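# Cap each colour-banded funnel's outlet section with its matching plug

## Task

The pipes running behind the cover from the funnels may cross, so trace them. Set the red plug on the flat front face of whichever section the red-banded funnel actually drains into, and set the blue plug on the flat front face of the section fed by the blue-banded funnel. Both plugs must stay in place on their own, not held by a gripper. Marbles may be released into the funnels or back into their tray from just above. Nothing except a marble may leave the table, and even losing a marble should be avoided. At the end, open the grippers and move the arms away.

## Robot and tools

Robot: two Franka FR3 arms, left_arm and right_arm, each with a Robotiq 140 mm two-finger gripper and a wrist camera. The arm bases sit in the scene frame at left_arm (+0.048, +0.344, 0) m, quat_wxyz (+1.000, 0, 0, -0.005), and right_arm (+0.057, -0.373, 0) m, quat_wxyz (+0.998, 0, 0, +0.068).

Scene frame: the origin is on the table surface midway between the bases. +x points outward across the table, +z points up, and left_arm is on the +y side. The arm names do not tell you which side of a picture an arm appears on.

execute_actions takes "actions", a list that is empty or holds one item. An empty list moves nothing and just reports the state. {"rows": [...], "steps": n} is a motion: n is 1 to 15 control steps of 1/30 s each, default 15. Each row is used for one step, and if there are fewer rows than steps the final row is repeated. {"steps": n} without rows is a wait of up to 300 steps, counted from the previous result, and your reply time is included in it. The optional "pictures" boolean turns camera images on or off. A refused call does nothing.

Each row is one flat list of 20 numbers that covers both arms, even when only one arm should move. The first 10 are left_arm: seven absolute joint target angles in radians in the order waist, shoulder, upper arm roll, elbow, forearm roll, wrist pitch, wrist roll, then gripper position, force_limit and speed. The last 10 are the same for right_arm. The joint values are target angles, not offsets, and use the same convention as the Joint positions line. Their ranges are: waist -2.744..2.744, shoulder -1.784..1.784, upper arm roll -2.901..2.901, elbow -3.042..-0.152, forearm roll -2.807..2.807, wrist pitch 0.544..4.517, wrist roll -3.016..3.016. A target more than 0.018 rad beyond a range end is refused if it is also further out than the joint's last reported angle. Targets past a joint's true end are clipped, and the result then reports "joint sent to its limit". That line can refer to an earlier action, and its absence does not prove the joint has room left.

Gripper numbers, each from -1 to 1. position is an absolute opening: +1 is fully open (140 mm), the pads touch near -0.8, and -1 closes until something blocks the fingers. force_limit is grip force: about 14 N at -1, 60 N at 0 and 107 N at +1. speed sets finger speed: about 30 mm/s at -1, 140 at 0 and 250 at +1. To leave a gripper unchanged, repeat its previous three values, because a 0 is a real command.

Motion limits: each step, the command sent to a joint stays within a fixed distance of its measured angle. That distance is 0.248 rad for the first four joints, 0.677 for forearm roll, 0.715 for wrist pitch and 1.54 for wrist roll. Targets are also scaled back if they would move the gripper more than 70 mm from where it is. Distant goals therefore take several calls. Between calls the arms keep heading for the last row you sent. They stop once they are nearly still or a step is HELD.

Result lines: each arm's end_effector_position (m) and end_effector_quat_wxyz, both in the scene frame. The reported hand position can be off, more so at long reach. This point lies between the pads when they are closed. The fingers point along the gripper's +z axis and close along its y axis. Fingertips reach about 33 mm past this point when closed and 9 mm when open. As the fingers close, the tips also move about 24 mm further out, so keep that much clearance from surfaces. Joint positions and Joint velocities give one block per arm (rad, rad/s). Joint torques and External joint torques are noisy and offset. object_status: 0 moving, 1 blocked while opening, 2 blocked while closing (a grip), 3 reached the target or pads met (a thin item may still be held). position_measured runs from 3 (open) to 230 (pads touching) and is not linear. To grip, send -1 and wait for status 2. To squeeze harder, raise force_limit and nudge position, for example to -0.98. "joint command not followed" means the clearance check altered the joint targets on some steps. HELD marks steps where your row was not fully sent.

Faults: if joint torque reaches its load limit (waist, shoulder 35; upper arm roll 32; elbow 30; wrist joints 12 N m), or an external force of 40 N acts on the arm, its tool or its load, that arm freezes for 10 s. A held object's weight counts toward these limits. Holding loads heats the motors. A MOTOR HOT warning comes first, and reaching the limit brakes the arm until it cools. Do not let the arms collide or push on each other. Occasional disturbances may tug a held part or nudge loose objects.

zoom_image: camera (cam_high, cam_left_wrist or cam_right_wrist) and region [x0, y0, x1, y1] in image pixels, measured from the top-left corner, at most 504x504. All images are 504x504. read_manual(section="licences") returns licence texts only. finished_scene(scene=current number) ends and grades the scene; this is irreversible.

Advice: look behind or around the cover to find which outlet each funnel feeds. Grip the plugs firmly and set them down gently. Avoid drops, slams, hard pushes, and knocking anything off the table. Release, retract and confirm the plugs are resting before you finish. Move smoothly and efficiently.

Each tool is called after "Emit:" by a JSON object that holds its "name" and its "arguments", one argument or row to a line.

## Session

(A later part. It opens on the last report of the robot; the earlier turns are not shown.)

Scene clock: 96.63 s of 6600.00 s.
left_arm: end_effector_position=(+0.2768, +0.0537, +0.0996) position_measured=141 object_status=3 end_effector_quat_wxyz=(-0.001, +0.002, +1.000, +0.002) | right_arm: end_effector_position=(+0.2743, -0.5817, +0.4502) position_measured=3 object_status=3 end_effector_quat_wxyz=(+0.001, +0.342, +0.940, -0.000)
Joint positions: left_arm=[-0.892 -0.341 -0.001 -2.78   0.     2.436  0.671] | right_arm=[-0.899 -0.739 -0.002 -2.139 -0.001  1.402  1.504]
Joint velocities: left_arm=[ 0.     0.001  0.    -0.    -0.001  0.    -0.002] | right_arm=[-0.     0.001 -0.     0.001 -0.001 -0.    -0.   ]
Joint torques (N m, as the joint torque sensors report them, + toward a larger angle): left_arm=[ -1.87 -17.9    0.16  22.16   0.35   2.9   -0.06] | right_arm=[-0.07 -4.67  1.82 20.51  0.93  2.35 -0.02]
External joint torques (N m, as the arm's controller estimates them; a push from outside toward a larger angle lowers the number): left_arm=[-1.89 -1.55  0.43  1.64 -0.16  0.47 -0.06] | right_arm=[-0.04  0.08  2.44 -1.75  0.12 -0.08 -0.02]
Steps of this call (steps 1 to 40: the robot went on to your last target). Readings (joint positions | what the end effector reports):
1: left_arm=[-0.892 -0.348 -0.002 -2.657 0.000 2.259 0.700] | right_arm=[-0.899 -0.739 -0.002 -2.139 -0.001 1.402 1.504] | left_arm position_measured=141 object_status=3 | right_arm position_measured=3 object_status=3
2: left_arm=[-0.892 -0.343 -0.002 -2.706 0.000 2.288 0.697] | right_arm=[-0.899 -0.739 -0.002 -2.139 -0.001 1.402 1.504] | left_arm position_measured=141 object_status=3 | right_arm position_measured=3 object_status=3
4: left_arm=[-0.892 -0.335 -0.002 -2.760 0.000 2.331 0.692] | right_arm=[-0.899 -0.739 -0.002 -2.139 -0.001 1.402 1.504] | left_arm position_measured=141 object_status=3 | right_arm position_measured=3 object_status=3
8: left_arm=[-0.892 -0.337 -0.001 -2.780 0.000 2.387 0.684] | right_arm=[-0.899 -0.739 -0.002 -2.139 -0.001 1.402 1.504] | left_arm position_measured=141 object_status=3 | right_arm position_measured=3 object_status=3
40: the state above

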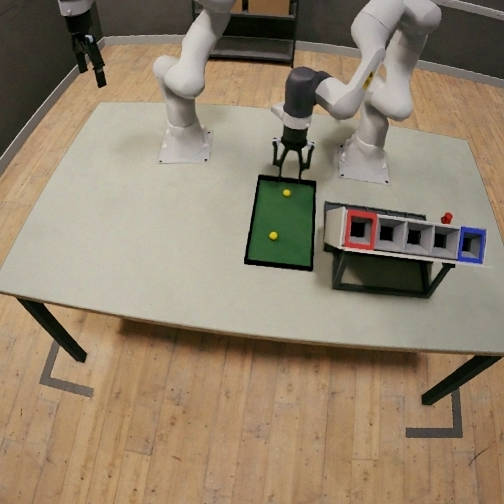

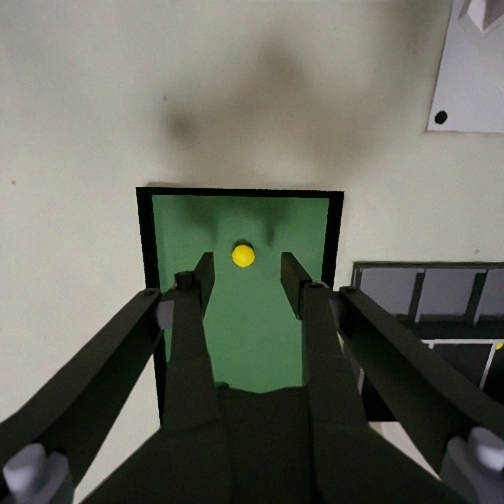

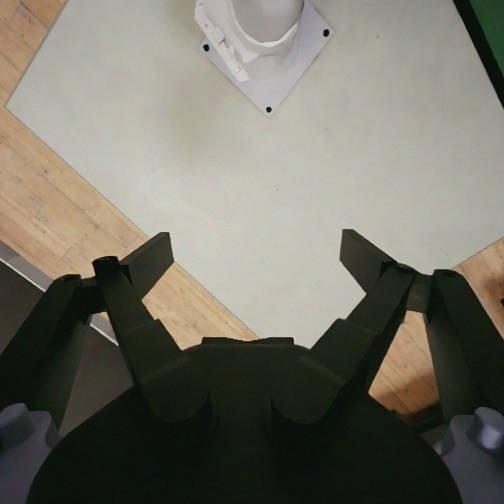

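Emit:
{"name": "execute_actions", "arguments": {
  "actions": [
    {"rows":[[-0.897,-0.26,0,-2.79,0,2.55,0.665,-0.1,-0.5,0,-0.9,-0.74,0,-2.14,0,1.40,1.5,1,0,0]],"steps":8}
  ],
  "pictures": false
}}

Emit:
{"name": "execute_actions", "arguments": {
  "actions": [
    {"rows":[[-0.897,-0.21,0,-2.8,0,2.61,0.665,-0.1,-0.5,0,-0.9,-0.74,0,-2.14,0,1.40,1.5,1,0,0],[-0.897,-0.21,0,-2.8,0,2.61,0.665,-0.1,-0.5,0,-0.9,-0.74,0,-2.14,0,1.40,1.5,1,0,0],[-0.897,-0.21,0,-2.8,0,2.61,0.665,-0.1,-0.5,0,-0.9,-0.74,0,-2.14,0,1.40,1.5,1,0,0],[-0.897,-0.19,0,-2.8,0,2.63,0.665,-0.1,-0.5,0,-0.9,-0.74,0,-2.14,0,1.40,1.5,1,0,0],[-0.897,-0.19,0,-2.8,0,2.63,0.665,-0.1,-0.5,0,-0.9,-0.74,0,-2.14,0,1.40,1.5,1,0,0],[-0.897,-0.169,0,-2.805,0,2.638,0.665,-0.1,-0.5,0,-0.9,-0.74,0,-2.14,0,1.40,1.5,1,0,0]],"steps":15}
  ],
  "pictures": false
}}

Emit:
{"name": "execute_actions", "arguments": {
  "actions": [
    {"rows":[[-0.897,-0.169,0,-2.805,0,2.638,0.665,-1,-0.5,-0.3,-0.9,-0.74,0,-2.14,0,1.40,1.5,1,0,0]],"steps":15}
  ],
  "pictures": false
}}

Emit:
{"name": "execute_actions", "arguments": {
  "actions": [
    {"steps":8}
  ]
}}

Scene clock: 105.57 s of 6600.00 s.
left_arm: end_effector_position=(+0.2776, +0.0509, +0.0741) position_measured=141 object_status=3 end_effector_quat_wxyz=(-0.001, +0.003, +1.000, +0.002) | right_arm: end_effector_position=(+0.2743, -0.5817, +0.4502) position_measured=3 object_status=3 end_effector_quat_wxyz=(+0.001, +0.342, +0.940, -0.000)
Joint positions: left_arm=[-0.895 -0.262 -0.001 -2.791  0.     2.523  0.67 ] | right_arm=[-0.899 -0.739 -0.002 -2.139 -0.001  1.402  1.504]
Joint velocities: left_arm=[-0.001  0.012  0.001  0.001 -0.001  0.144 -0.003] | right_arm=[-0.     0.    -0.     0.002 -0.     0.     0.001]
Joint torques (N m, as the joint torque sensors report them, + toward a larger angle): left_arm=[ -2.17 -17.65   0.18  22.18   0.33   2.68  -0.17] | right_arm=[-0.69 -4.61  1.46 21.41  0.96  2.34  0.04]
External joint torques (N m, as the arm's controller estimates them; a push from outside toward a larger angle lowers the number): left_arm=[-2.16  1.03  0.41  2.23 -0.12  0.19 -0.17] | right_arm=[-0.66  0.16  2.09 -0.89  0.15 -0.1   0.04]
Steps of this call (steps 1 to 15: the robot went on to your last target; steps 16 to 90: nothing new was sent; then 5.67 s passed at rest; steps 91 to 98: all 8 steps of this action). Readings (joint positions | what the end effector reports):
91: left_arm=[-0.892 -0.327 -0.001 -2.780 0.000 2.456 0.671] | right_arm=[-0.899 -0.739 -0.002 -2.139 -0.001 1.402 1.504] | left_arm position_measured=141 object_status=3 | right_arm position_measured=3 object_status=3
92: left_arm=[-0.893 -0.307 -0.001 -2.780 0.000 2.474 0.671] | right_arm=[-0.899 -0.739 -0.002 -2.139 -0.001 1.402 1.504] | left_arm position_measured=141 object_status=3 | right_arm position_measured=3 object_status=3
94: left_arm=[-0.894 -0.277 -0.001 -2.787 0.000 2.497 0.670] | right_arm=[-0.899 -0.739 -0.002 -2.139 -0.001 1.402 1.504] | left_arm position_measured=141 object_status=3 | right_arm position_measured=3 object_status=3
98: the state above

Scene clock: 106.07 s of 6600.00 s.
left_arm: end_effector_position=(+0.2775, +0.0510, +0.0441) position_measured=141 object_status=3 end_effector_quat_wxyz=(-0.002, +0.002, +1.000, +0.002) | right_arm: end_effector_position=(+0.2743, -0.5817, +0.4502) position_measured=3 object_status=3 end_effector_quat_wxyz=(+0.001, +0.342, +0.940, -0.000)
Joint positions: left_arm=[-0.895 -0.171 -0.001 -2.805  0.     2.628  0.669] | right_arm=[-0.899 -0.739 -0.002 -2.139 -0.001  1.402  1.504]
Joint velocities: left_arm=[-0.002 -0.    -0.001 -0.001 -0.001  0.046 -0.002] | right_arm=[-0.     0.     0.     0.     0.001 -0.001  0.   ]
Joint torques (N m, as the joint torque sensors report them, + toward a larger angle): left_arm=[ -0.84 -17.63  -0.26  19.66   0.18   2.77  -0.03] | right_arm=[-0.54 -4.57  1.27 20.97  1.    2.23 -0.09]
External joint torques (N m, as the arm's controller estimates them; a push from outside toward a larger angle lowers the number): left_arm=[-0.75  2.06 -0.02  1.82 -0.21  0.34 -0.03] | right_arm=[-0.55  0.2   1.83 -1.24  0.19 -0.18 -0.09]
Steps of this call (steps 1 to 15: all 15 steps of this action). Readings (joint positions | what the end effector reports):
1: left_arm=[-0.895 -0.254 -0.001 -2.790 0.000 2.539 0.670] | right_arm=[-0.899 -0.739 -0.002 -2.139 -0.001 1.402 1.504] | left_arm position_measured=141 object_status=3 | right_arm position_measured=3 object_status=3
2: left_arm=[-0.895 -0.241 -0.001 -2.791 0.000 2.552 0.670] | right_arm=[-0.899 -0.739 -0.002 -2.139 -0.001 1.402 1.504] | left_arm position_measured=141 object_status=3 | right_arm position_measured=3 object_status=3
4: left_arm=[-0.895 -0.218 -0.001 -2.796 0.000 2.573 0.670] | right_arm=[-0.899 -0.739 -0.002 -2.139 -0.001 1.402 1.504] | left_arm position_measured=141 object_status=3 | right_arm position_measured=3 object_status=3
8: left_arm=[-0.895 -0.181 -0.001 -2.802 0.000 2.606 0.669] | right_arm=[-0.899 -0.739 -0.002 -2.139 -0.001 1.402 1.504] | left_arm position_measured=141 object_status=3 | right_arm position_measured=3 object_status=3
15: the state above

Scene clock: 106.57 s of 6600.00 s.
left_arm: end_effector_position=(+0.2789, +0.0492, +0.0447) position_measured=197 object_status=0 end_effector_quat_wxyz=(+0.001, +0.002, +1.000, -0.000) | right_arm: end_effector_position=(+0.2743, -0.5817, +0.4502) position_measured=3 object_status=3 end_effector_quat_wxyz=(+0.001, +0.342, +0.940, -0.000)
Joint positions: left_arm=[-0.895 -0.171 -0.001 -2.805  0.     2.635  0.669] | right_arm=[-0.899 -0.739 -0.002 -2.139 -0.001  1.402  1.504]
Joint velocities: left_arm=[ 0.001  0.     0.001 -0.001 -0.001  0.002 -0.   ] | right_arm=[-0.001  0.001 -0.     0.    -0.    -0.     0.001]
Joint torques (N m, as the joint torque sensors report them, + toward a larger angle): left_arm=[ -2.6  -18.63  -0.11  19.27   0.25   2.97  -0.08] | right_arm=[-0.26 -5.17  1.41 20.9   0.92  2.41 -0.01]
External joint torques (N m, as the arm's controller estimates them; a push from outside toward a larger angle lowers the number): left_arm=[-2.63  1.    0.    1.43 -0.13  0.53 -0.08] | right_arm=[-0.23 -0.37  2.04 -1.36  0.12 -0.01 -0.01]
Steps of this call (steps 1 to 15: all 15 steps of this action). Readings (joint positions | what the end effector reports):
1: left_arm=[-0.895 -0.171 -0.001 -2.805 0.000 2.629 0.669] | right_arm=[-0.899 -0.739 -0.002 -2.139 -0.001 1.402 1.504] | left_arm position_measured=141 object_status=0 | right_arm position_measured=3 object_status=3
2: left_arm=[-0.895 -0.171 -0.001 -2.805 0.000 2.630 0.669] | right_arm=[-0.899 -0.739 -0.002 -2.139 -0.001 1.402 1.504] | left_arm position_measured=146 object_status=0 | right_arm position_measured=3 object_status=3
4: left_arm=[-0.895 -0.171 -0.001 -2.805 0.000 2.632 0.669] | right_arm=[-0.899 -0.739 -0.002 -2.139 -0.001 1.402 1.504] | left_arm position_measured=158 object_status=0 | right_arm position_measured=3 object_status=3
8: left_arm=[-0.895 -0.171 -0.001 -2.805 0.000 2.634 0.669] | right_arm=[-0.899 -0.739 -0.002 -2.139 -0.001 1.402 1.504] | left_arm position_measured=181 object_status=0 | right_arm position_measured=3 object_status=3
15: the state above

Scene clock: 106.83 s of 6600.00 s.
left_arm: end_effector_position=(+0.2789, +0.0492, +0.0447) position_measured=197 object_status=2 end_effector_quat_wxyz=(+0.001, +0.002, +1.000, -0.000) | right_arm: end_effector_position=(+0.2743, -0.5817, +0.4502) position_measured=3 object_status=3 end_effector_quat_wxyz=(+0.001, +0.342, +0.940, -0.000)
Joint positions: left_arm=[-0.895 -0.171 -0.001 -2.805  0.     2.635  0.669] | right_arm=[-0.899 -0.739 -0.002 -2.139 -0.001  1.402  1.504]
Joint velocities: left_arm=[-0.001  0.001 -0.001  0.001  0.001 -0.    -0.001] | right_arm=[-0.    -0.     0.    -0.002 -0.    -0.    -0.001]
Joint torques (N m, as the joint torque sensors report them, + toward a larger angle): left_arm=[ -1.15 -18.05   0.15  19.63   0.19   2.91  -0.03] | right_arm=[-0.46 -5.04  1.98 20.6   0.94  2.29 -0.01]
External joint torques (N m, as the arm's controller estimates them; a push from outside toward a larger angle lowers the number): left_arm=[-1.13  1.56  0.32  1.77 -0.2   0.45 -0.03] | right_arm=[-0.48 -0.15  2.51 -1.7   0.13 -0.13 -0.01]
Steps of this call (steps 1 to 8: the robot went on to your last target). Readings (joint positions | what the end effector reports):
1: left_arm=[-0.895 -0.171 -0.001 -2.805 0.000 2.635 0.669] | right_arm=[-0.899 -0.739 -0.002 -2.139 -0.001 1.402 1.504] | left_arm position_measured=197 object_status=2 | right_arm position_measured=3 object_status=3
2: left_arm=[-0.895 -0.171 -0.001 -2.805 0.000 2.635 0.669] | right_arm=[-0.899 -0.739 -0.002 -2.139 -0.001 1.402 1.504] | left_arm position_measured=197 object_status=2 | right_arm position_measured=3 object_status=3
4: left_arm=[-0.895 -0.171 -0.001 -2.805 0.000 2.635 0.669] | right_arm=[-0.899 -0.739 -0.002 -2.139 -0.001 1.402 1.504] | left_arm position_measured=197 object_status=2 | right_arm position_measured=3 object_status=3
8: the state above

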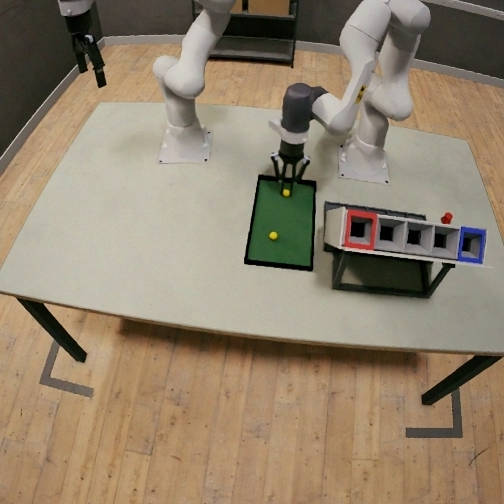

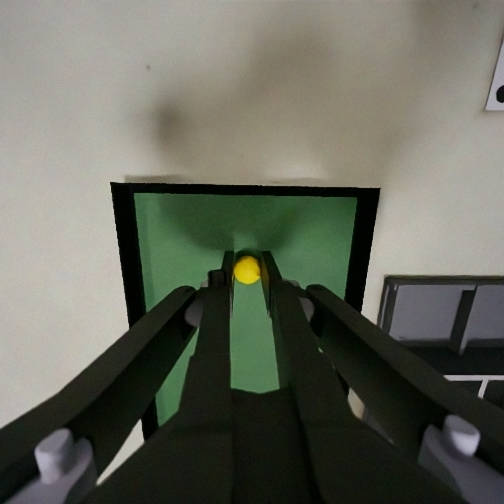

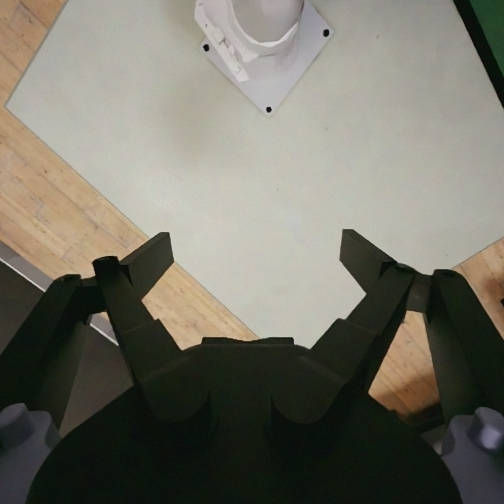

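Emit:
{"name": "execute_actions", "arguments": {
  "actions": [
    {"rows":[[-0.897,-0.343,0,-2.782,0,2.439,0.665,-1,-0.5,-0.3,-0.9,-0.74,0,-2.14,0,1.40,1.5,1,0,0],[-0.897,-0.343,0,-2.782,0,2.439,0.665,-1,-0.5,-0.3,-0.9,-0.74,0,-2.14,0,1.40,1.5,1,0,0],[-0.897,-0.343,0,-2.782,0,2.439,0.665,-1,-0.5,-0.3,-0.9,-0.74,0,-2.14,0,1.40,1.5,1,0,0],[-0.897,-0.343,0,-2.782,0,2.439,0.665,-1,-0.5,-0.3,-0.9,-0.74,0,-2.14,0,1.40,1.5,1,0,0],[-0.897,-0.5,0,-2.0,0,1.5,0.9,-1,-0.5,-0.3,-0.9,-0.74,0,-2.14,0,1.40,1.5,1,0,0]],"steps":15}
  ],
  "pictures": false
}}

Emit:
{"name": "execute_actions", "arguments": {
  "actions": [
    {"steps":15}
  ],
  "pictures": false
}}

Emit:
{"name": "execute_actions", "arguments": {
  "actions": [
    {"rows":[[0.306,0,0,-1.335,0,1.336,1.867,-1,-0.5,-0.3,-0.9,-0.74,0,-2.14,0,1.40,1.5,1,0,0]],"steps":15}
  ],
  "pictures": false
}}

Emit:
{"name": "execute_actions", "arguments": {
  "actions": [
    {"steps":30}
  ],
  "pictures": false
}}

Emit:
{"name": "execute_actions", "arguments": {
  "actions": [
    {"rows":[[0.306,0.2,0,-1.15,0,1.4,1.867,-1,-0.5,-0.3,-0.9,-0.74,0,-2.14,0,1.40,1.5,1,0,0],[0.306,0.2,0,-1.15,0,1.4,1.867,-1,-0.5,-0.3,-0.9,-0.74,0,-2.14,0,1.40,1.5,1,0,0],[0.306,0.2,0,-1.15,0,1.4,1.867,-1,-0.5,-0.3,-0.9,-0.74,0,-2.14,0,1.40,1.5,1,0,0],[0.306,0.2,0,-1.15,0,1.4,1.867,-1,-0.5,-0.3,-0.9,-0.74,0,-2.14,0,1.40,1.5,1,0,0],[0.306,0.2,0,-1.15,0,1.4,1.867,-1,-0.5,-0.3,-0.9,-0.74,0,-2.14,0,1.40,1.5,1,0,0],[0.306,0.3,0,-1.1,0,1.45,1.867,-1,-0.5,-0.3,-0.9,-0.74,0,-2.14,0,1.40,1.5,1,0,0],[0.306,0.3,0,-1.1,0,1.45,1.867,-1,-0.5,-0.3,-0.9,-0.74,0,-2.14,0,1.40,1.5,1,0,0],[0.306,0.3,0,-1.1,0,1.45,1.867,-1,-0.5,-0.3,-0.9,-0.74,0,-2.14,0,1.40,1.5,1,0,0],[0.306,0.38,0,-1.085,0,1.465,1.867,-1,-0.5,-0.3,-0.9,-0.74,0,-2.14,0,1.40,1.5,1,0,0]],"steps":15}
  ],
  "pictures": false
}}

Emit:
{"name": "execute_actions", "arguments": {
  "actions": [
    {"steps":20}
  ]
}}

Scene clock: 121.53 s of 6600.00 s.
left_arm: end_effector_position=(+0.3036, +0.0177, +0.3067) position_measured=197 object_status=2 end_effector_quat_wxyz=(+0.006, +0.055, +0.998, -0.006) | right_arm: end_effector_position=(+0.2743, -0.5817, +0.4502) position_measured=3 object_status=3 end_effector_quat_wxyz=(+0.001, +0.342, +0.940, -0.000)
Joint positions: left_arm=[-0.895 -0.471 -0.001 -2.326  0.     1.87   0.774] | right_arm=[-0.899 -0.739 -0.002 -2.139 -0.001  1.402  1.504]
Joint velocities: left_arm=[-0.    -0.173  0.     1.443 -0.001 -1.261  0.239] | right_arm=[ 0.     0.001 -0.    -0.    -0.     0.    -0.002]
Joint torques (N m, as the joint torque sensors report them, + toward a larger angle): left_arm=[ -1.07 -16.37  -0.19  21.18   0.61   1.03   0.41] | right_arm=[-1.02 -4.36  1.52 21.77  1.01  2.28  0.  ]
External joint torques (N m, as the arm's controller estimates them; a push from outside toward a larger angle lowers the number): left_arm=[-0.98 -0.89  0.33  3.65 -0.17 -0.57  0.4 ] | right_arm=[-1.02  0.35  2.11 -0.44  0.21 -0.14  0.  ]
Steps of this call (steps 1 to 15: the robot went on to your last target; steps 16 to 90: nothing new was sent; then 11.20 s passed at rest; steps 91 to 105: all 15 steps of this action). Readings (joint positions | what the end effector reports):
91: left_arm=[-0.895 -0.199 -0.001 -2.807 0.000 2.599 0.669] | right_arm=[-0.899 -0.739 -0.002 -2.139 -0.001 1.402 1.504] | left_arm position_measured=197 object_status=2 | right_arm position_measured=3 object_status=3
92: left_arm=[-0.895 -0.244 -0.001 -2.805 0.000 2.568 0.669] | right_arm=[-0.899 -0.739 -0.002 -2.139 -0.001 1.402 1.504] | left_arm position_measured=197 object_status=2 | right_arm position_measured=3 object_status=3
94: left_arm=[-0.895 -0.307 -0.001 -2.787 0.000 2.529 0.669] | right_arm=[-0.899 -0.739 -0.002 -2.139 -0.001 1.402 1.504] | left_arm position_measured=197 object_status=2 | right_arm position_measured=3 object_status=3
98: left_arm=[-0.895 -0.402 -0.001 -2.635 0.000 2.262 0.713] | right_arm=[-0.899 -0.739 -0.002 -2.139 -0.001 1.402 1.504] | left_arm position_measured=197 object_status=2 | right_arm position_measured=3 object_status=3
105: the state above

Scene clock: 122.03 s of 6600.00 s.
left_arm: end_effector_position=(+0.2909, +0.0338, +0.4439) position_measured=197 object_status=2 end_effector_quat_wxyz=(+0.010, +0.102, +0.995, -0.010) | right_arm: end_effector_position=(+0.2743, -0.5817, +0.4502) position_measured=3 object_status=3 end_effector_quat_wxyz=(+0.001, +0.342, +0.940, -0.000)
Joint positions: left_arm=[-0.895 -0.503 -0.001 -2.001  0.     1.527  0.869] | right_arm=[-0.899 -0.739 -0.002 -2.139 -0.001  1.402  1.504]
Joint velocities: left_arm=[ 0.     0.024 -0.001  0.     0.    -0.153  0.087] | right_arm=[ 0.001 -0.002 -0.    -0.    -0.001  0.     0.   ]
Joint torques (N m, as the joint torque sensors report them, + toward a larger angle): left_arm=[ -1.31 -11.72   0.03  25.78   0.59   2.23   0.4 ] | right_arm=[-0.71 -5.16  2.61 21.17  0.93  2.3  -0.05]
External joint torques (N m, as the arm's controller estimates them; a push from outside toward a larger angle lowers the number): left_arm=[-1.23  2.5   0.56  2.03 -0.2  -0.38  0.4 ] | right_arm=[-0.7  -0.29  3.23 -1.11  0.13 -0.12 -0.05]
Steps of this call (steps 1 to 15: the robot went on to your last target). Readings (joint positions | what the end effector reports):
1: left_arm=[-0.895 -0.476 -0.001 -2.274 0.000 1.827 0.782] | right_arm=[-0.899 -0.739 -0.002 -2.139 -0.001 1.402 1.504] | left_arm position_measured=197 object_status=2 | right_arm position_measured=3 object_status=3
2: left_arm=[-0.895 -0.479 -0.001 -2.222 0.000 1.789 0.790] | right_arm=[-0.899 -0.739 -0.002 -2.139 -0.001 1.402 1.504] | left_arm position_measured=197 object_status=2 | right_arm position_measured=3 object_status=3
4: left_arm=[-0.895 -0.486 -0.001 -2.117 0.000 1.712 0.807] | right_arm=[-0.899 -0.739 -0.002 -2.139 -0.001 1.402 1.504] | left_arm position_measured=197 object_status=2 | right_arm position_measured=3 object_status=3
8: left_arm=[-0.895 -0.509 -0.001 -2.012 0.000 1.602 0.839] | right_arm=[-0.899 -0.739 -0.002 -2.139 -0.001 1.402 1.504] | left_arm position_measured=197 object_status=2 | right_arm position_measured=3 object_status=3
15: the state above

Scene clock: 122.53 s of 6600.00 s.
left_arm: end_effector_position=(+0.5453, +0.1939, +0.4795) position_measured=197 object_status=2 end_effector_quat_wxyz=(-0.007, +0.082, +0.997, -0.000) | right_arm: end_effector_position=(+0.2743, -0.5817, +0.4502) position_measured=3 object_status=3 end_effector_quat_wxyz=(+0.001, +0.342, +0.940, -0.000)
Joint positions: left_arm=[-0.275 -0.033 -0.006 -1.43  -0.003  1.384  1.444] | right_arm=[-0.899 -0.739 -0.002 -2.139 -0.001  1.402  1.504]
Joint velocities: left_arm=[ 1.122  0.192  0.098  0.491 -0.    -0.09   0.672] | right_arm=[ 0.    -0.    -0.     0.     0.001  0.001  0.001]
Joint torques (N m, as the joint torque sensors report them, + toward a larger angle): left_arm=[ -3.55 -30.63  -3.29  24.36   0.96   1.32   0.6 ] | right_arm=[-0.14 -5.24  1.22 21.29  1.    2.35  0.01]
External joint torques (N m, as the arm's controller estimates them; a push from outside toward a larger angle lowers the number): left_arm=[ 0.48  1.25  0.12  3.2   0.06 -0.38  0.61] | right_arm=[-0.15 -0.43  1.8  -1.    0.19 -0.08  0.01]
Steps of this call (steps 1 to 15: all 15 steps of this action). Readings (joint positions | what the end effector reports):
1: left_arm=[-0.854 -0.469 -0.016 -1.953 -0.003 1.497 0.937] | right_arm=[-0.899 -0.739 -0.002 -2.139 -0.001 1.402 1.504] | left_arm position_measured=197 object_status=2 | right_arm position_measured=3 object_status=3
2: left_arm=[-0.808 -0.422 -0.019 -1.897 -0.003 1.481 0.997] | right_arm=[-0.899 -0.739 -0.002 -2.139 -0.001 1.402 1.504] | left_arm position_measured=197 object_status=2 | right_arm position_measured=3 object_status=3
4: left_arm=[-0.718 -0.331 -0.017 -1.802 -0.003 1.454 1.098] | right_arm=[-0.899 -0.739 -0.002 -2.139 -0.001 1.402 1.504] | left_arm position_measured=197 object_status=2 | right_arm position_measured=3 object_status=3
8: left_arm=[-0.551 -0.162 -0.012 -1.632 -0.003 1.419 1.254] | right_arm=[-0.899 -0.739 -0.002 -2.139 -0.001 1.402 1.504] | left_arm position_measured=197 object_status=2 | right_arm position_measured=3 object_status=3
15: the state above

Scene clock: 123.53 s of 6600.00 s.
left_arm: end_effector_position=(+0.5503, +0.4979, +0.5001) position_measured=197 object_status=2 end_effector_quat_wxyz=(+0.001, -0.016, +1.000, +0.000) | right_arm: end_effector_position=(+0.2743, -0.5817, +0.4502) position_measured=3 object_status=3 end_effector_quat_wxyz=(+0.001, +0.342, +0.940, -0.000)
Joint positions: left_arm=[ 0.305 -0.     0.002 -1.337  0.     1.339  1.836] | right_arm=[-0.899 -0.739 -0.002 -2.139 -0.001  1.402  1.504]
Joint velocities: left_arm=[ 0.001 -0.001 -0.001  0.    -0.    -0.003  0.089] | right_arm=[-0.001 -0.    -0.001  0.     0.001 -0.    -0.   ]
Joint torques (N m, as the joint torque sensors report them, + toward a larger angle): left_arm=[  0.44 -28.54  -0.62  24.08   0.64   2.12   0.36] | right_arm=[-0.81 -4.11  1.36 21.33  1.01  2.27 -0.17]
External joint torques (N m, as the arm's controller estimates them; a push from outside toward a larger angle lowers the number): left_arm=[ 0.45  0.93 -0.61  2.42 -0.17 -0.3   0.36] | right_arm=[-0.78  0.67  2.   -0.92  0.21 -0.15 -0.16]
Steps of this call (steps 1 to 30: the robot went on to your last target). Readings (joint positions | what the end effector reports):
1: left_arm=[-0.234 -0.027 -0.006 -1.414 -0.003 1.380 1.466] | right_arm=[-0.899 -0.739 -0.002 -2.139 -0.001 1.402 1.504] | left_arm position_measured=197 object_status=2 | right_arm position_measured=3 object_status=3
2: left_arm=[-0.193 -0.022 -0.005 -1.401 -0.003 1.377 1.487] | right_arm=[-0.899 -0.739 -0.002 -2.139 -0.001 1.402 1.504] | left_arm position_measured=197 object_status=2 | right_arm position_measured=3 object_status=3
4: left_arm=[-0.110 -0.015 -0.004 -1.381 -0.003 1.372 1.527] | right_arm=[-0.899 -0.739 -0.002 -2.139 -0.001 1.402 1.504] | left_arm position_measured=197 object_status=2 | right_arm position_measured=3 object_status=3
8: left_arm=[0.056 -0.007 -0.002 -1.358 -0.003 1.363 1.594] | right_arm=[-0.899 -0.739 -0.002 -2.139 -0.001 1.402 1.504] | left_arm position_measured=197 object_status=2 | right_arm position_measured=3 object_status=3
30: the state above

Scene clock: 124.03 s of 6600.00 s.
left_arm: end_effector_position=(+0.6668, +0.5333, +0.3864) position_measured=197 object_status=2 end_effector_quat_wxyz=(-0.019, -0.005, +1.000, -0.005) | right_arm: end_effector_position=(+0.2743, -0.5817, +0.4502) position_measured=3 object_status=3 end_effector_quat_wxyz=(+0.001, +0.342, +0.940, -0.000)
Joint positions: left_arm=[ 0.305  0.39   0.001 -1.098  0.     1.447  1.858] | right_arm=[-0.899 -0.739 -0.002 -2.139 -0.001  1.402  1.504]
Joint velocities: left_arm=[ 0.     0.079 -0.001  0.009 -0.002  0.071  0.019] | right_arm=[-0.     0.002  0.     0.    -0.001  0.     0.001]
Joint torques (N m, as the joint torque sensors report them, + toward a larger angle): left_arm=[  0.65 -53.55  -0.82  30.65   0.66   3.32   0.34] | right_arm=[-0.68 -4.92  1.22 21.54  0.88  2.34 -0.01]
External joint torques (N m, as the arm's controller estimates them; a push from outside toward a larger angle lowers the number): left_arm=[ 0.72  0.63 -1.22  2.06 -0.29  0.61  0.34] | right_arm=[-0.69 -0.32  1.81 -0.63  0.08 -0.08 -0.01]
Steps of this call (steps 1 to 15: all 15 steps of this action). Readings (joint positions | what the end effector reports):
1: left_arm=[0.305 0.032 0.002 -1.286 0.000 1.336 1.838] | right_arm=[-0.899 -0.739 -0.002 -2.139 -0.001 1.402 1.504] | left_arm position_measured=197 object_status=2 | right_arm position_measured=3 object_status=3
2: left_arm=[0.305 0.074 0.002 -1.235 0.000 1.349 1.841] | right_arm=[-0.899 -0.739 -0.002 -2.139 -0.001 1.402 1.504] | left_arm position_measured=197 object_status=2 | right_arm position_measured=3 object_status=3
4: left_arm=[0.305 0.142 0.002 -1.185 0.000 1.368 1.845] | right_arm=[-0.899 -0.739 -0.002 -2.139 -0.001 1.402 1.504] | left_arm position_measured=197 object_status=2 | right_arm position_measured=3 object_status=3
8: left_arm=[0.305 0.258 0.001 -1.124 0.000 1.407 1.851] | right_arm=[-0.899 -0.739 -0.002 -2.139 -0.001 1.402 1.504] | left_arm position_measured=197 object_status=2 | right_arm position_measured=3 object_status=3
15: the state above

Scene clock: 124.70 s of 6600.00 s.
left_arm: end_effector_position=(+0.6730, +0.5352, +0.3988) position_measured=197 object_status=2 end_effector_quat_wxyz=(-0.002, -0.002, +1.000, -0.000) | right_arm: end_effector_position=(+0.2743, -0.5817, +0.4502) position_measured=3 object_status=3 end_effector_quat_wxyz=(+0.001, +0.342, +0.940, -0.000)
Joint positions: left_arm=[ 0.305  0.381  0.001 -1.086  0.     1.462  1.862] | right_arm=[-0.899 -0.739 -0.002 -2.139 -0.001  1.402  1.504]
Joint velocities: left_arm=[-0.001  0.     0.     0.002 -0.     0.002  0.002] | right_arm=[ 0.     0.001 -0.001  0.001 -0.     0.     0.   ]
Joint torques (N m, as the joint torque sensors report them, + toward a larger angle): left_arm=[  0.28 -43.13  -0.83  24.81   0.6    2.75   0.52] | right_arm=[-0.09 -4.93  1.69 21.38  0.91  2.31 -0.09]
External joint torques (N m, as the arm's controller estimates them; a push from outside toward a larger angle lowers the number): left_arm=[ 0.34 -0.22 -1.16  1.95 -0.23  0.34  0.52] | right_arm=[-0.05 -0.09  2.38 -0.94  0.11 -0.12 -0.09]
Steps of this call (steps 1 to 20: the robot went on to your last target). Readings (joint positions | what the end effector reports):
1: left_arm=[0.305 0.391 0.001 -1.097 0.000 1.449 1.858] | right_arm=[-0.899 -0.739 -0.002 -2.139 -0.001 1.402 1.504] | left_arm position_measured=197 object_status=2 | right_arm position_measured=3 object_status=3
2: left_arm=[0.305 0.390 0.001 -1.095 0.000 1.452 1.859] | right_arm=[-0.899 -0.739 -0.002 -2.139 -0.001 1.402 1.504] | left_arm position_measured=197 object_status=2 | right_arm position_measured=3 object_status=3
4: left_arm=[0.305 0.387 0.001 -1.091 0.000 1.455 1.860] | right_arm=[-0.899 -0.739 -0.002 -2.139 -0.001 1.402 1.504] | left_arm position_measured=197 object_status=2 | right_arm position_measured=3 object_status=3
8: left_arm=[0.305 0.381 0.001 -1.086 0.000 1.459 1.861] | right_arm=[-0.899 -0.739 -0.002 -2.139 -0.001 1.402 1.504] | left_arm position_measured=197 object_status=2 | right_arm position_measured=3 object_status=3
20: the state above

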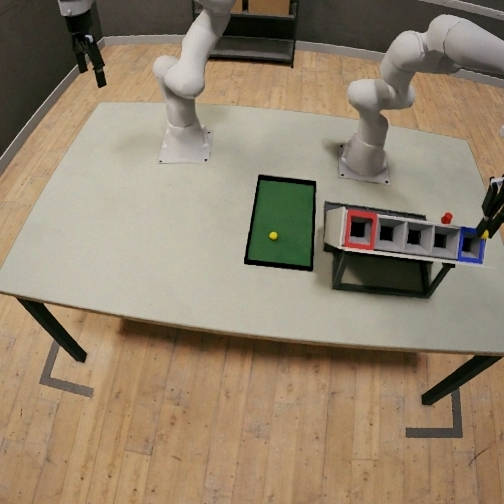

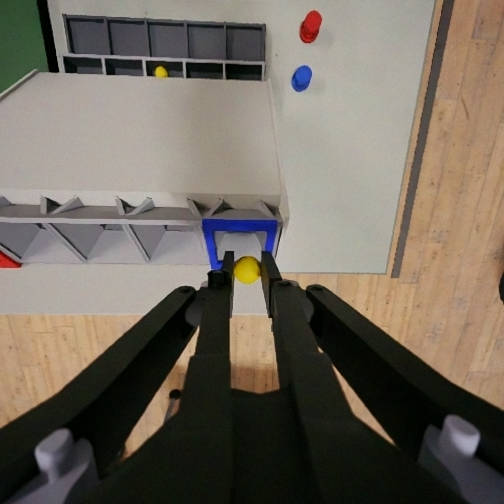

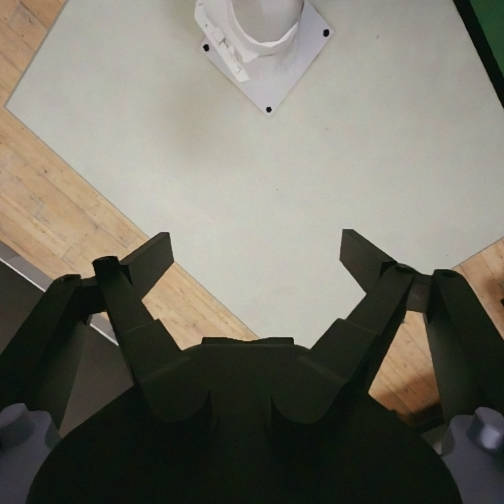

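Emit:
{"name": "execute_actions", "arguments": {
  "actions": [
    {"rows":[[0.293,0.41,0,-1.085,0,1.495,1.855,-1,-0.5,-0.3,-0.9,-0.74,0,-2.14,0,1.40,1.5,1,0,0]],"steps":15}
  ],
  "pictures": false
}}

Emit:
{"name": "execute_actions", "arguments": {
  "actions": [
    {"rows":[[0.293,0.41,0,-1.085,0,1.495,1.855,-0.3,-0.5,0,-0.9,-0.74,0,-2.14,0,1.40,1.5,1,0,0]],"steps":15}
  ],
  "pictures": false
}}

Emit:
{"name": "execute_actions", "arguments": {
  "actions": [
    {"rows":[[0.3,0,0,-1.335,0,1.336,1.867,-0.1,-0.5,0,-0.9,-0.74,0,-2.14,0,1.40,1.5,1,0,0]],"steps":15}
  ],
  "pictures": false
}}

Emit:
{"name": "execute_actions", "arguments": {
  "actions": [
    {"rows":[[0.922,-0.5,0,-2.0,0,1.5,2.483,0.1,-0.5,0,-0.9,-0.74,0,-2.14,0,1.40,1.5,1,0,0]],"steps":15}
  ],
  "pictures": false
}}

Emit:
{"name": "execute_actions", "arguments": {
  "actions": [
    {"steps":15}
  ]
}}

Emit:
{"name": "execute_actions", "arguments": {
  "actions": [
    {"rows":[[0.922,-0.473,0,-2.602,0,2.129,2.483,0.1,-0.5,0,-0.9,-0.74,0,-2.14,0,1.40,1.5,1,0,0]],"steps":15}
  ],
  "pictures": false
}}

Emit:
{"name": "execute_actions", "arguments": {
  "actions": [
    {"steps":25}
  ]
}}

Scene clock: 134.40 s of 6600.00 s.
left_arm: end_effector_position=(+0.6855, +0.5312, +0.3812) position_measured=197 object_status=2 end_effector_quat_wxyz=(-0.003, +0.002, +1.000, -0.001) | right_arm: end_effector_position=(+0.2743, -0.5817, +0.4502) position_measured=3 object_status=3 end_effector_quat_wxyz=(+0.001, +0.342, +0.940, -0.000)
Joint positions: left_arm=[ 0.295  0.411  0.001 -1.086  0.     1.49   1.86 ] | right_arm=[-0.899 -0.739 -0.002 -2.139 -0.001  1.402  1.504]
Joint velocities: left_arm=[ 0.    -0.001 -0.001 -0.    -0.     0.01  -0.002] | right_arm=[ 0.001  0.001  0.001 -0.001  0.002  0.    -0.001]
Joint torques (N m, as the joint torque sensors report them, + toward a larger angle): left_arm=[ -1.11 -44.8   -0.89  25.28   0.65   2.82   0.  ] | right_arm=[-0.56 -4.43  1.11 20.66  0.92  2.3   0.04]
External joint torques (N m, as the arm's controller estimates them; a push from outside toward a larger angle lowers the number): left_arm=[-1.08 -0.71 -1.26  2.16 -0.19  0.43  0.  ] | right_arm=[-0.59  0.33  1.66 -1.58  0.11 -0.13  0.04]
Steps of this call (steps 1 to 15: the robot went on to your last target; steps 16 to 90: nothing new was sent; then 6.20 s passed at rest; steps 91 to 105: all 15 steps of this action). Readings (joint positions | what the end effector reports):
91: left_arm=[0.304 0.384 0.002 -1.084 0.000 1.467 1.863] | right_arm=[-0.899 -0.739 -0.002 -2.139 -0.001 1.402 1.504] | left_arm position_measured=197 object_status=2 | right_arm position_measured=3 object_status=3
92: left_arm=[0.302 0.389 0.002 -1.083 0.000 1.472 1.862] | right_arm=[-0.899 -0.739 -0.002 -2.139 -0.001 1.402 1.504] | left_arm position_measured=197 object_status=2 | right_arm position_measured=3 object_status=3
94: left_arm=[0.298 0.400 0.001 -1.083 0.000 1.479 1.862] | right_arm=[-0.899 -0.739 -0.002 -2.139 -0.001 1.402 1.504] | left_arm position_measured=197 object_status=2 | right_arm position_measured=3 object_status=3
98: left_arm=[0.295 0.411 0.001 -1.086 0.000 1.486 1.861] | right_arm=[-0.899 -0.739 -0.002 -2.139 -0.001 1.402 1.504] | left_arm position_measured=197 object_status=2 | right_arm position_measured=3 object_status=3
105: the state above

Scene clock: 134.90 s of 6600.00 s.
left_arm: end_effector_position=(+0.6860, +0.5313, +0.3814) position_measured=167 object_status=3 end_effector_quat_wxyz=(-0.002, +0.002, +1.000, -0.000) | right_arm: end_effector_position=(+0.2743, -0.5817, +0.4502) position_measured=3 object_status=3 end_effector_quat_wxyz=(+0.001, +0.342, +0.940, -0.000)
Joint positions: left_arm=[ 0.295  0.411  0.001 -1.086  0.     1.492  1.859] | right_arm=[-0.899 -0.739 -0.002 -2.139 -0.001  1.402  1.504]
Joint velocities: left_arm=[ 0.001  0.001 -0.     0.001  0.001  0.    -0.001] | right_arm=[ 0.001 -0.    -0.    -0.    -0.001  0.     0.001]
Joint torques (N m, as the joint torque sensors report them, + toward a larger angle): left_arm=[ -1.17 -44.86  -0.19  25.25   0.65   2.71  -0.06] | right_arm=[-1.24 -5.46  1.52 21.76  0.93  2.39 -0.02]
External joint torques (N m, as the arm's controller estimates them; a push from outside toward a larger angle lowers the number): left_arm=[-1.39 -1.04 -0.73  2.27 -0.2   0.32 -0.06] | right_arm=[-1.26 -0.63  2.11 -0.48  0.12 -0.03 -0.02]
Steps of this call (steps 1 to 15: all 15 steps of this action). Readings (joint positions | what the end effector reports):
1: left_arm=[0.295 0.411 0.001 -1.086 0.000 1.491 1.860] | right_arm=[-0.899 -0.739 -0.002 -2.139 -0.001 1.402 1.504] | left_arm position_measured=197 object_status=0 | right_arm position_measured=3 object_status=3
2: left_arm=[0.295 0.411 0.001 -1.086 0.000 1.491 1.860] | right_arm=[-0.899 -0.739 -0.002 -2.139 -0.001 1.402 1.504] | left_arm position_measured=196 object_status=0 | right_arm position_measured=3 object_status=3
4: left_arm=[0.295 0.411 0.001 -1.086 0.000 1.491 1.859] | right_arm=[-0.899 -0.739 -0.002 -2.139 -0.001 1.402 1.504] | left_arm position_measured=176 object_status=0 | right_arm position_measured=3 object_status=3
8: left_arm=[0.295 0.411 0.001 -1.086 0.000 1.492 1.859] | right_arm=[-0.899 -0.739 -0.002 -2.139 -0.001 1.402 1.504] | left_arm position_measured=167 object_status=0 | right_arm position_measured=3 object_status=3
15: the state above

Scene clock: 135.40 s of 6600.00 s.
left_arm: end_effector_position=(+0.5563, +0.4951, +0.5159) position_measured=141 object_status=3 end_effector_quat_wxyz=(+0.023, +0.001, +1.000, +0.007) | right_arm: end_effector_position=(+0.2743, -0.5817, +0.4502) position_measured=3 object_status=3 end_effector_quat_wxyz=(+0.001, +0.342, +0.940, -0.000)
Joint positions: left_arm=[ 0.298 -0.013  0.001 -1.321  0.     1.355  1.862] | right_arm=[-0.899 -0.739 -0.002 -2.139 -0.001  1.402  1.504]
Joint velocities: left_arm=[-0.     0.038  0.    -0.107 -0.    -0.092  0.005] | right_arm=[-0.    -0.001 -0.     0.001  0.     0.001  0.002]
Joint torques (N m, as the joint torque sensors report them, + toward a larger angle): left_arm=[  1.85 -22.26  -1.01  19.63   0.58   2.     0.28] | right_arm=[-0.27 -5.15  1.75 20.91  1.04  2.33  0.07]
External joint torques (N m, as the arm's controller estimates them; a push from outside toward a larger angle lowers the number): left_arm=[ 1.89  1.09 -0.96  0.41 -0.16 -0.45  0.28] | right_arm=[-0.26 -0.29  2.37 -1.38  0.23 -0.09  0.07]
Steps of this call (steps 1 to 15: all 15 steps of this action). Readings (joint positions | what the end effector reports):
1: left_arm=[0.295 0.383 0.001 -1.131 0.000 1.482 1.859] | right_arm=[-0.899 -0.739 -0.002 -2.139 -0.001 1.402 1.504] | left_arm position_measured=167 object_status=0 | right_arm position_measured=3 object_status=3
2: left_arm=[0.295 0.347 0.001 -1.177 0.000 1.465 1.859] | right_arm=[-0.899 -0.739 -0.002 -2.139 -0.001 1.402 1.504] | left_arm position_measured=160 object_status=0 | right_arm position_measured=3 object_status=3
4: left_arm=[0.295 0.270 0.001 -1.241 0.000 1.437 1.859] | right_arm=[-0.899 -0.739 -0.002 -2.139 -0.001 1.402 1.504] | left_arm position_measured=145 object_status=0 | right_arm position_measured=3 object_status=3
8: left_arm=[0.296 0.104 0.001 -1.304 0.000 1.396 1.860] | right_arm=[-0.899 -0.739 -0.002 -2.139 -0.001 1.402 1.504] | left_arm position_measured=141 object_status=0 | right_arm position_measured=3 object_status=3
15: the state above

Scene clock: 135.90 s of 6600.00 s.
left_arm: end_effector_position=(+0.2978, +0.6447, +0.4558) position_measured=117 object_status=3 end_effector_quat_wxyz=(+0.004, -0.098, +0.995, +0.001) | right_arm: end_effector_position=(+0.2743, -0.5817, +0.4502) position_measured=3 object_status=3 end_effector_quat_wxyz=(+0.001, +0.342, +0.940, -0.000)
Joint positions: left_arm=[ 0.88  -0.479  0.008 -1.945 -0.001  1.473  2.251] | right_arm=[-0.899 -0.739 -0.002 -2.139 -0.001  1.402  1.504]
Joint velocities: left_arm=[ 0.624 -0.222  0.07  -0.756  0.012  0.104  0.756] | right_arm=[ 0.001  0.    -0.001  0.001  0.     0.001 -0.   ]
Joint torques (N m, as the joint torque sensors report them, + toward a larger angle): left_arm=[ -5.04 -14.42 -10.8   29.61   0.71   3.74   0.42] | right_arm=[-0.68 -4.84  1.35 21.37  0.91  2.38 -0.02]
External joint torques (N m, as the arm's controller estimates them; a push from outside toward a larger angle lowers the number): left_arm=[ 2.24 -0.61 -0.97  1.9   0.88  0.34  0.44] | right_arm=[-0.65 -0.02  2.01 -0.91  0.11 -0.05 -0.02]
Steps of this call (steps 1 to 15: all 15 steps of this action). Readings (joint positions | what the end effector reports):
1: left_arm=[0.324 -0.036 -0.013 -1.363 -0.002 1.369 1.892] | right_arm=[-0.899 -0.739 -0.002 -2.139 -0.001 1.402 1.504] | left_arm position_measured=141 object_status=0 | right_arm position_measured=3 object_status=3
2: left_arm=[0.357 -0.068 -0.017 -1.407 -0.003 1.379 1.922] | right_arm=[-0.899 -0.739 -0.002 -2.139 -0.001 1.402 1.504] | left_arm position_measured=135 object_status=0 | right_arm position_measured=3 object_status=3
4: left_arm=[0.434 -0.138 -0.014 -1.489 -0.003 1.399 1.977] | right_arm=[-0.899 -0.739 -0.002 -2.139 -0.001 1.402 1.504] | left_arm position_measured=120 object_status=0 | right_arm position_measured=3 object_status=3
8: left_arm=[0.603 -0.299 -0.004 -1.657 -0.003 1.432 2.078] | right_arm=[-0.899 -0.739 -0.002 -2.139 -0.001 1.402 1.504] | left_arm position_measured=117 object_status=0 | right_arm position_measured=3 object_status=3
15: the state above

Scene clock: 136.40 s of 6600.00 s.
left_arm: end_effector_position=(+0.2841, +0.6485, +0.4404) position_measured=117 object_status=3 end_effector_quat_wxyz=(-0.001, -0.023, +1.000, -0.002) | right_arm: end_effector_position=(+0.2743, -0.5817, +0.4502) position_measured=3 object_status=3 end_effector_quat_wxyz=(+0.001, +0.342, +0.940, -0.000)
Joint positions: left_arm=[ 0.92  -0.498  0.002 -1.998 -0.001  1.496  2.435] | right_arm=[-0.899 -0.739 -0.002 -2.139 -0.001  1.402  1.504]
Joint velocities: left_arm=[ 0.002 -0.     0.001 -0.001 -0.001  0.009  0.147] | right_arm=[ 0.001 -0.     0.001  0.     0.001  0.     0.   ]
Joint torques (N m, as the joint torque sensors report them, + toward a larger angle): left_arm=[  1.72 -14.29  -1.17  23.28   1.01   2.83   0.39] | right_arm=[-0.3  -4.91  1.63 20.77  0.91  2.33 -0.07]
External joint torques (N m, as the arm's controller estimates them; a push from outside toward a larger angle lowers the number): left_arm=[ 1.65 -0.87 -0.78  0.18  0.14  0.42  0.39] | right_arm=[-0.36 -0.14  2.13 -1.47  0.09 -0.09 -0.07]
Steps of this call (steps 1 to 15: the robot went on to your last target). Readings (joint positions | what the end effector reports):
1: left_arm=[0.896 -0.485 0.009 -1.965 -0.001 1.476 2.275] | right_arm=[-0.899 -0.739 -0.002 -2.139 -0.001 1.402 1.504] | left_arm position_measured=117 object_status=3 | right_arm position_measured=3 object_status=3
2: left_arm=[0.906 -0.488 0.009 -1.979 -0.001 1.479 2.296] | right_arm=[-0.899 -0.739 -0.002 -2.139 -0.001 1.402 1.504] | left_arm position_measured=117 object_status=3 | right_arm position_measured=3 object_status=3
4: left_arm=[0.915 -0.491 0.008 -1.992 -0.001 1.484 2.332] | right_arm=[-0.899 -0.739 -0.002 -2.139 -0.001 1.402 1.504] | left_arm position_measured=117 object_status=3 | right_arm position_measured=3 object_status=3
8: left_arm=[0.919 -0.496 0.003 -1.998 -0.001 1.491 2.384] | right_arm=[-0.899 -0.739 -0.002 -2.139 -0.001 1.402 1.504] | left_arm position_measured=117 object_status=3 | right_arm position_measured=3 object_status=3
15: the state above

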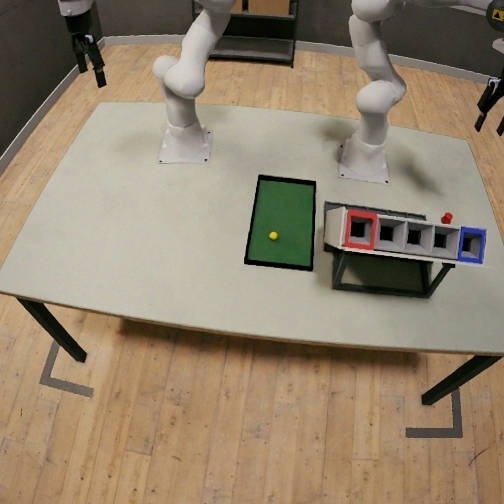

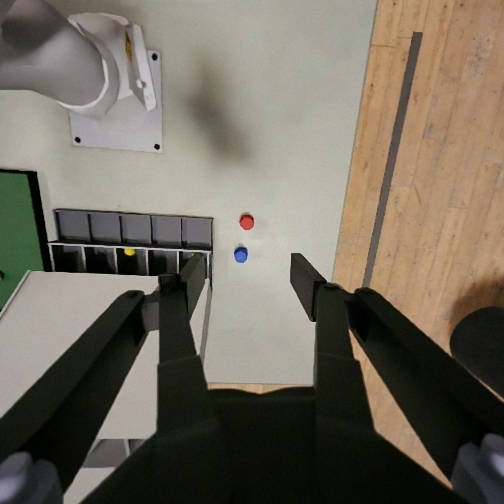

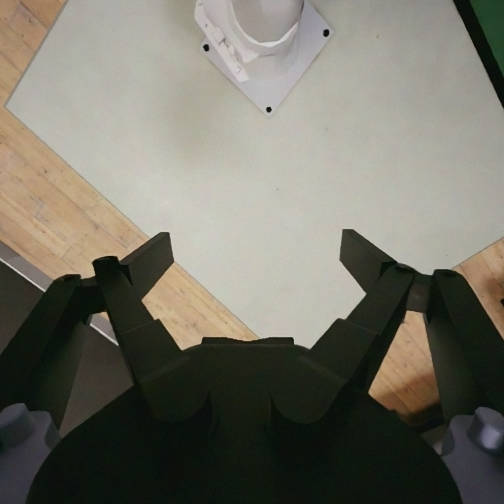

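Scene clock: 136.90 s of 6600.00 s.
left_arm: end_effector_position=(+0.2710, +0.6316, +0.1937) position_measured=117 object_status=3 end_effector_quat_wxyz=(-0.024, -0.008, +0.999, -0.031) | right_arm: end_effector_position=(+0.2743, -0.5817, +0.4502) position_measured=3 object_status=3 end_effector_quat_wxyz=(+0.001, +0.342, +0.940, -0.000)
Joint positions: left_arm=[ 0.92  -0.464  0.002 -2.596 -0.001  2.053  2.466] | right_arm=[-0.899 -0.739 -0.002 -2.139 -0.001  1.402  1.504]
Joint velocities: left_arm=[ 0.    -0.011  0.001 -0.147  0.001  0.417  0.044] | right_arm=[-0.     0.    -0.     0.     0.     0.001  0.   ]
Joint torques (N m, as the joint torque sensors report them, + toward a larger angle): left_arm=[  0.41 -18.58  -2.25  28.89   0.87   3.39   0.4 ] | right_arm=[ 0.   -5.07  1.53 20.94  0.95  2.28  0.08]
External joint torques (N m, as the arm's controller estimates them; a push from outside toward a larger angle lowers the number): left_arm=[ 0.48 -0.49 -1.7   1.64  0.04  0.6   0.4 ] | right_arm=[ 0.   -0.27  2.14 -1.37  0.14 -0.15  0.08]
Steps of this call (steps 1 to 15: all 15 steps of this action). Readings (joint positions | what the end effector reports):
1: left_arm=[0.920 -0.504 0.002 -2.022 -0.001 1.544 2.437] | right_arm=[-0.899 -0.739 -0.002 -2.139 -0.001 1.402 1.504] | left_arm position_measured=117 object_status=3 | right_arm position_measured=3 object_status=3
2: left_arm=[0.920 -0.505 0.002 -2.056 -0.001 1.596 2.439] | right_arm=[-0.899 -0.739 -0.002 -2.139 -0.001 1.402 1.504] | left_arm position_measured=117 object_status=3 | right_arm position_measured=3 object_status=3
4: left_arm=[0.920 -0.501 0.002 -2.140 -0.001 1.701 2.443] | right_arm=[-0.899 -0.739 -0.002 -2.139 -0.001 1.402 1.504] | left_arm position_measured=117 object_status=3 | right_arm position_measured=3 object_status=3
8: left_arm=[0.920 -0.485 0.002 -2.353 -0.001 1.879 2.452] | right_arm=[-0.899 -0.739 -0.002 -2.139 -0.001 1.402 1.504] | left_arm position_measured=117 object_status=3 | right_arm position_measured=3 object_status=3
15: the state above

Scene clock: 137.73 s of 6600.00 s.
left_arm: end_effector_position=(+0.2846, +0.6492, +0.1995) position_measured=117 object_status=3 end_effector_quat_wxyz=(-0.001, -0.002, +1.000, -0.002) | right_arm: end_effector_position=(+0.2743, -0.5817, +0.4502) position_measured=3 object_status=3 end_effector_quat_wxyz=(+0.001, +0.342, +0.940, -0.000)
Joint positions: left_arm=[ 0.92  -0.471  0.002 -2.6   -0.001  2.126  2.478] | right_arm=[-0.899 -0.739 -0.002 -2.139 -0.001  1.402  1.504]
Joint velocities: left_arm=[0.001 0.001 0.    0.002 0.    0.002 0.004] | right_arm=[ 0.    -0.001  0.001  0.    -0.001 -0.     0.   ]
Joint torques (N m, as the joint torque sensors report them, + toward a larger angle): left_arm=[  0.68 -15.79  -1.56  24.4    0.8    2.72   0.22] | right_arm=[-0.26 -4.81  1.63 20.43  1.06  2.35 -0.08]
External joint torques (N m, as the arm's controller estimates them; a push from outside toward a larger angle lowers the number): left_arm=[ 0.66 -1.03 -1.1   0.9   0.06  0.31  0.22] | right_arm=[-0.29 -0.03  2.21 -1.81  0.25 -0.07 -0.08]
Steps of this call (steps 1 to 25: the robot went on to your last target). Readings (joint positions | what the end effector reports):
1: left_arm=[0.920 -0.465 0.002 -2.599 -0.001 2.065 2.467] | right_arm=[-0.899 -0.739 -0.002 -2.139 -0.001 1.402 1.504] | left_arm position_measured=117 object_status=3 | right_arm position_measured=3 object_status=3
2: left_arm=[0.920 -0.466 0.002 -2.600 -0.001 2.076 2.468] | right_arm=[-0.899 -0.739 -0.002 -2.139 -0.001 1.402 1.504] | left_arm position_measured=117 object_status=3 | right_arm position_measured=3 object_status=3
4: left_arm=[0.920 -0.469 0.002 -2.600 -0.001 2.093 2.470] | right_arm=[-0.899 -0.739 -0.002 -2.139 -0.001 1.402 1.504] | left_arm position_measured=117 object_status=3 | right_arm position_measured=3 object_status=3
8: left_arm=[0.920 -0.471 0.002 -2.600 -0.001 2.111 2.474] | right_arm=[-0.899 -0.739 -0.002 -2.139 -0.001 1.402 1.504] | left_arm position_measured=117 object_status=3 | right_arm position_measured=3 object_status=3
25: the state above

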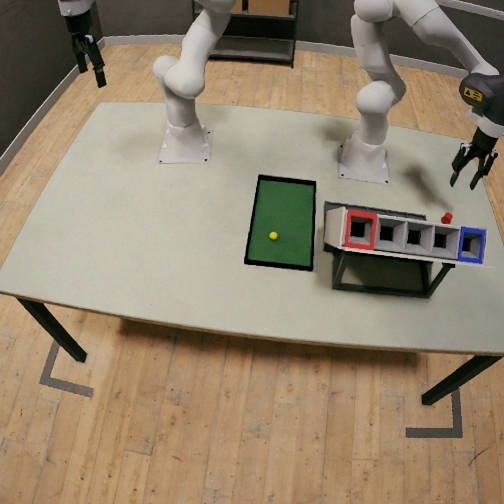

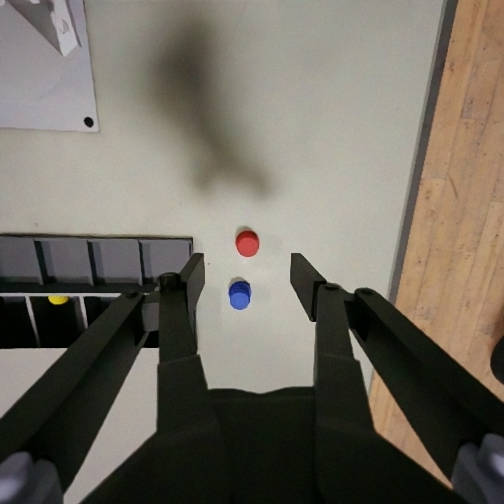

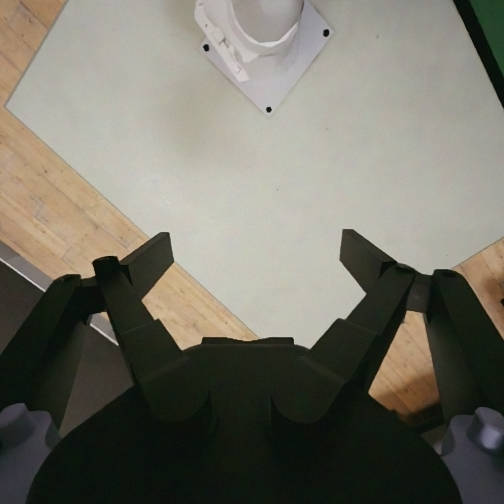

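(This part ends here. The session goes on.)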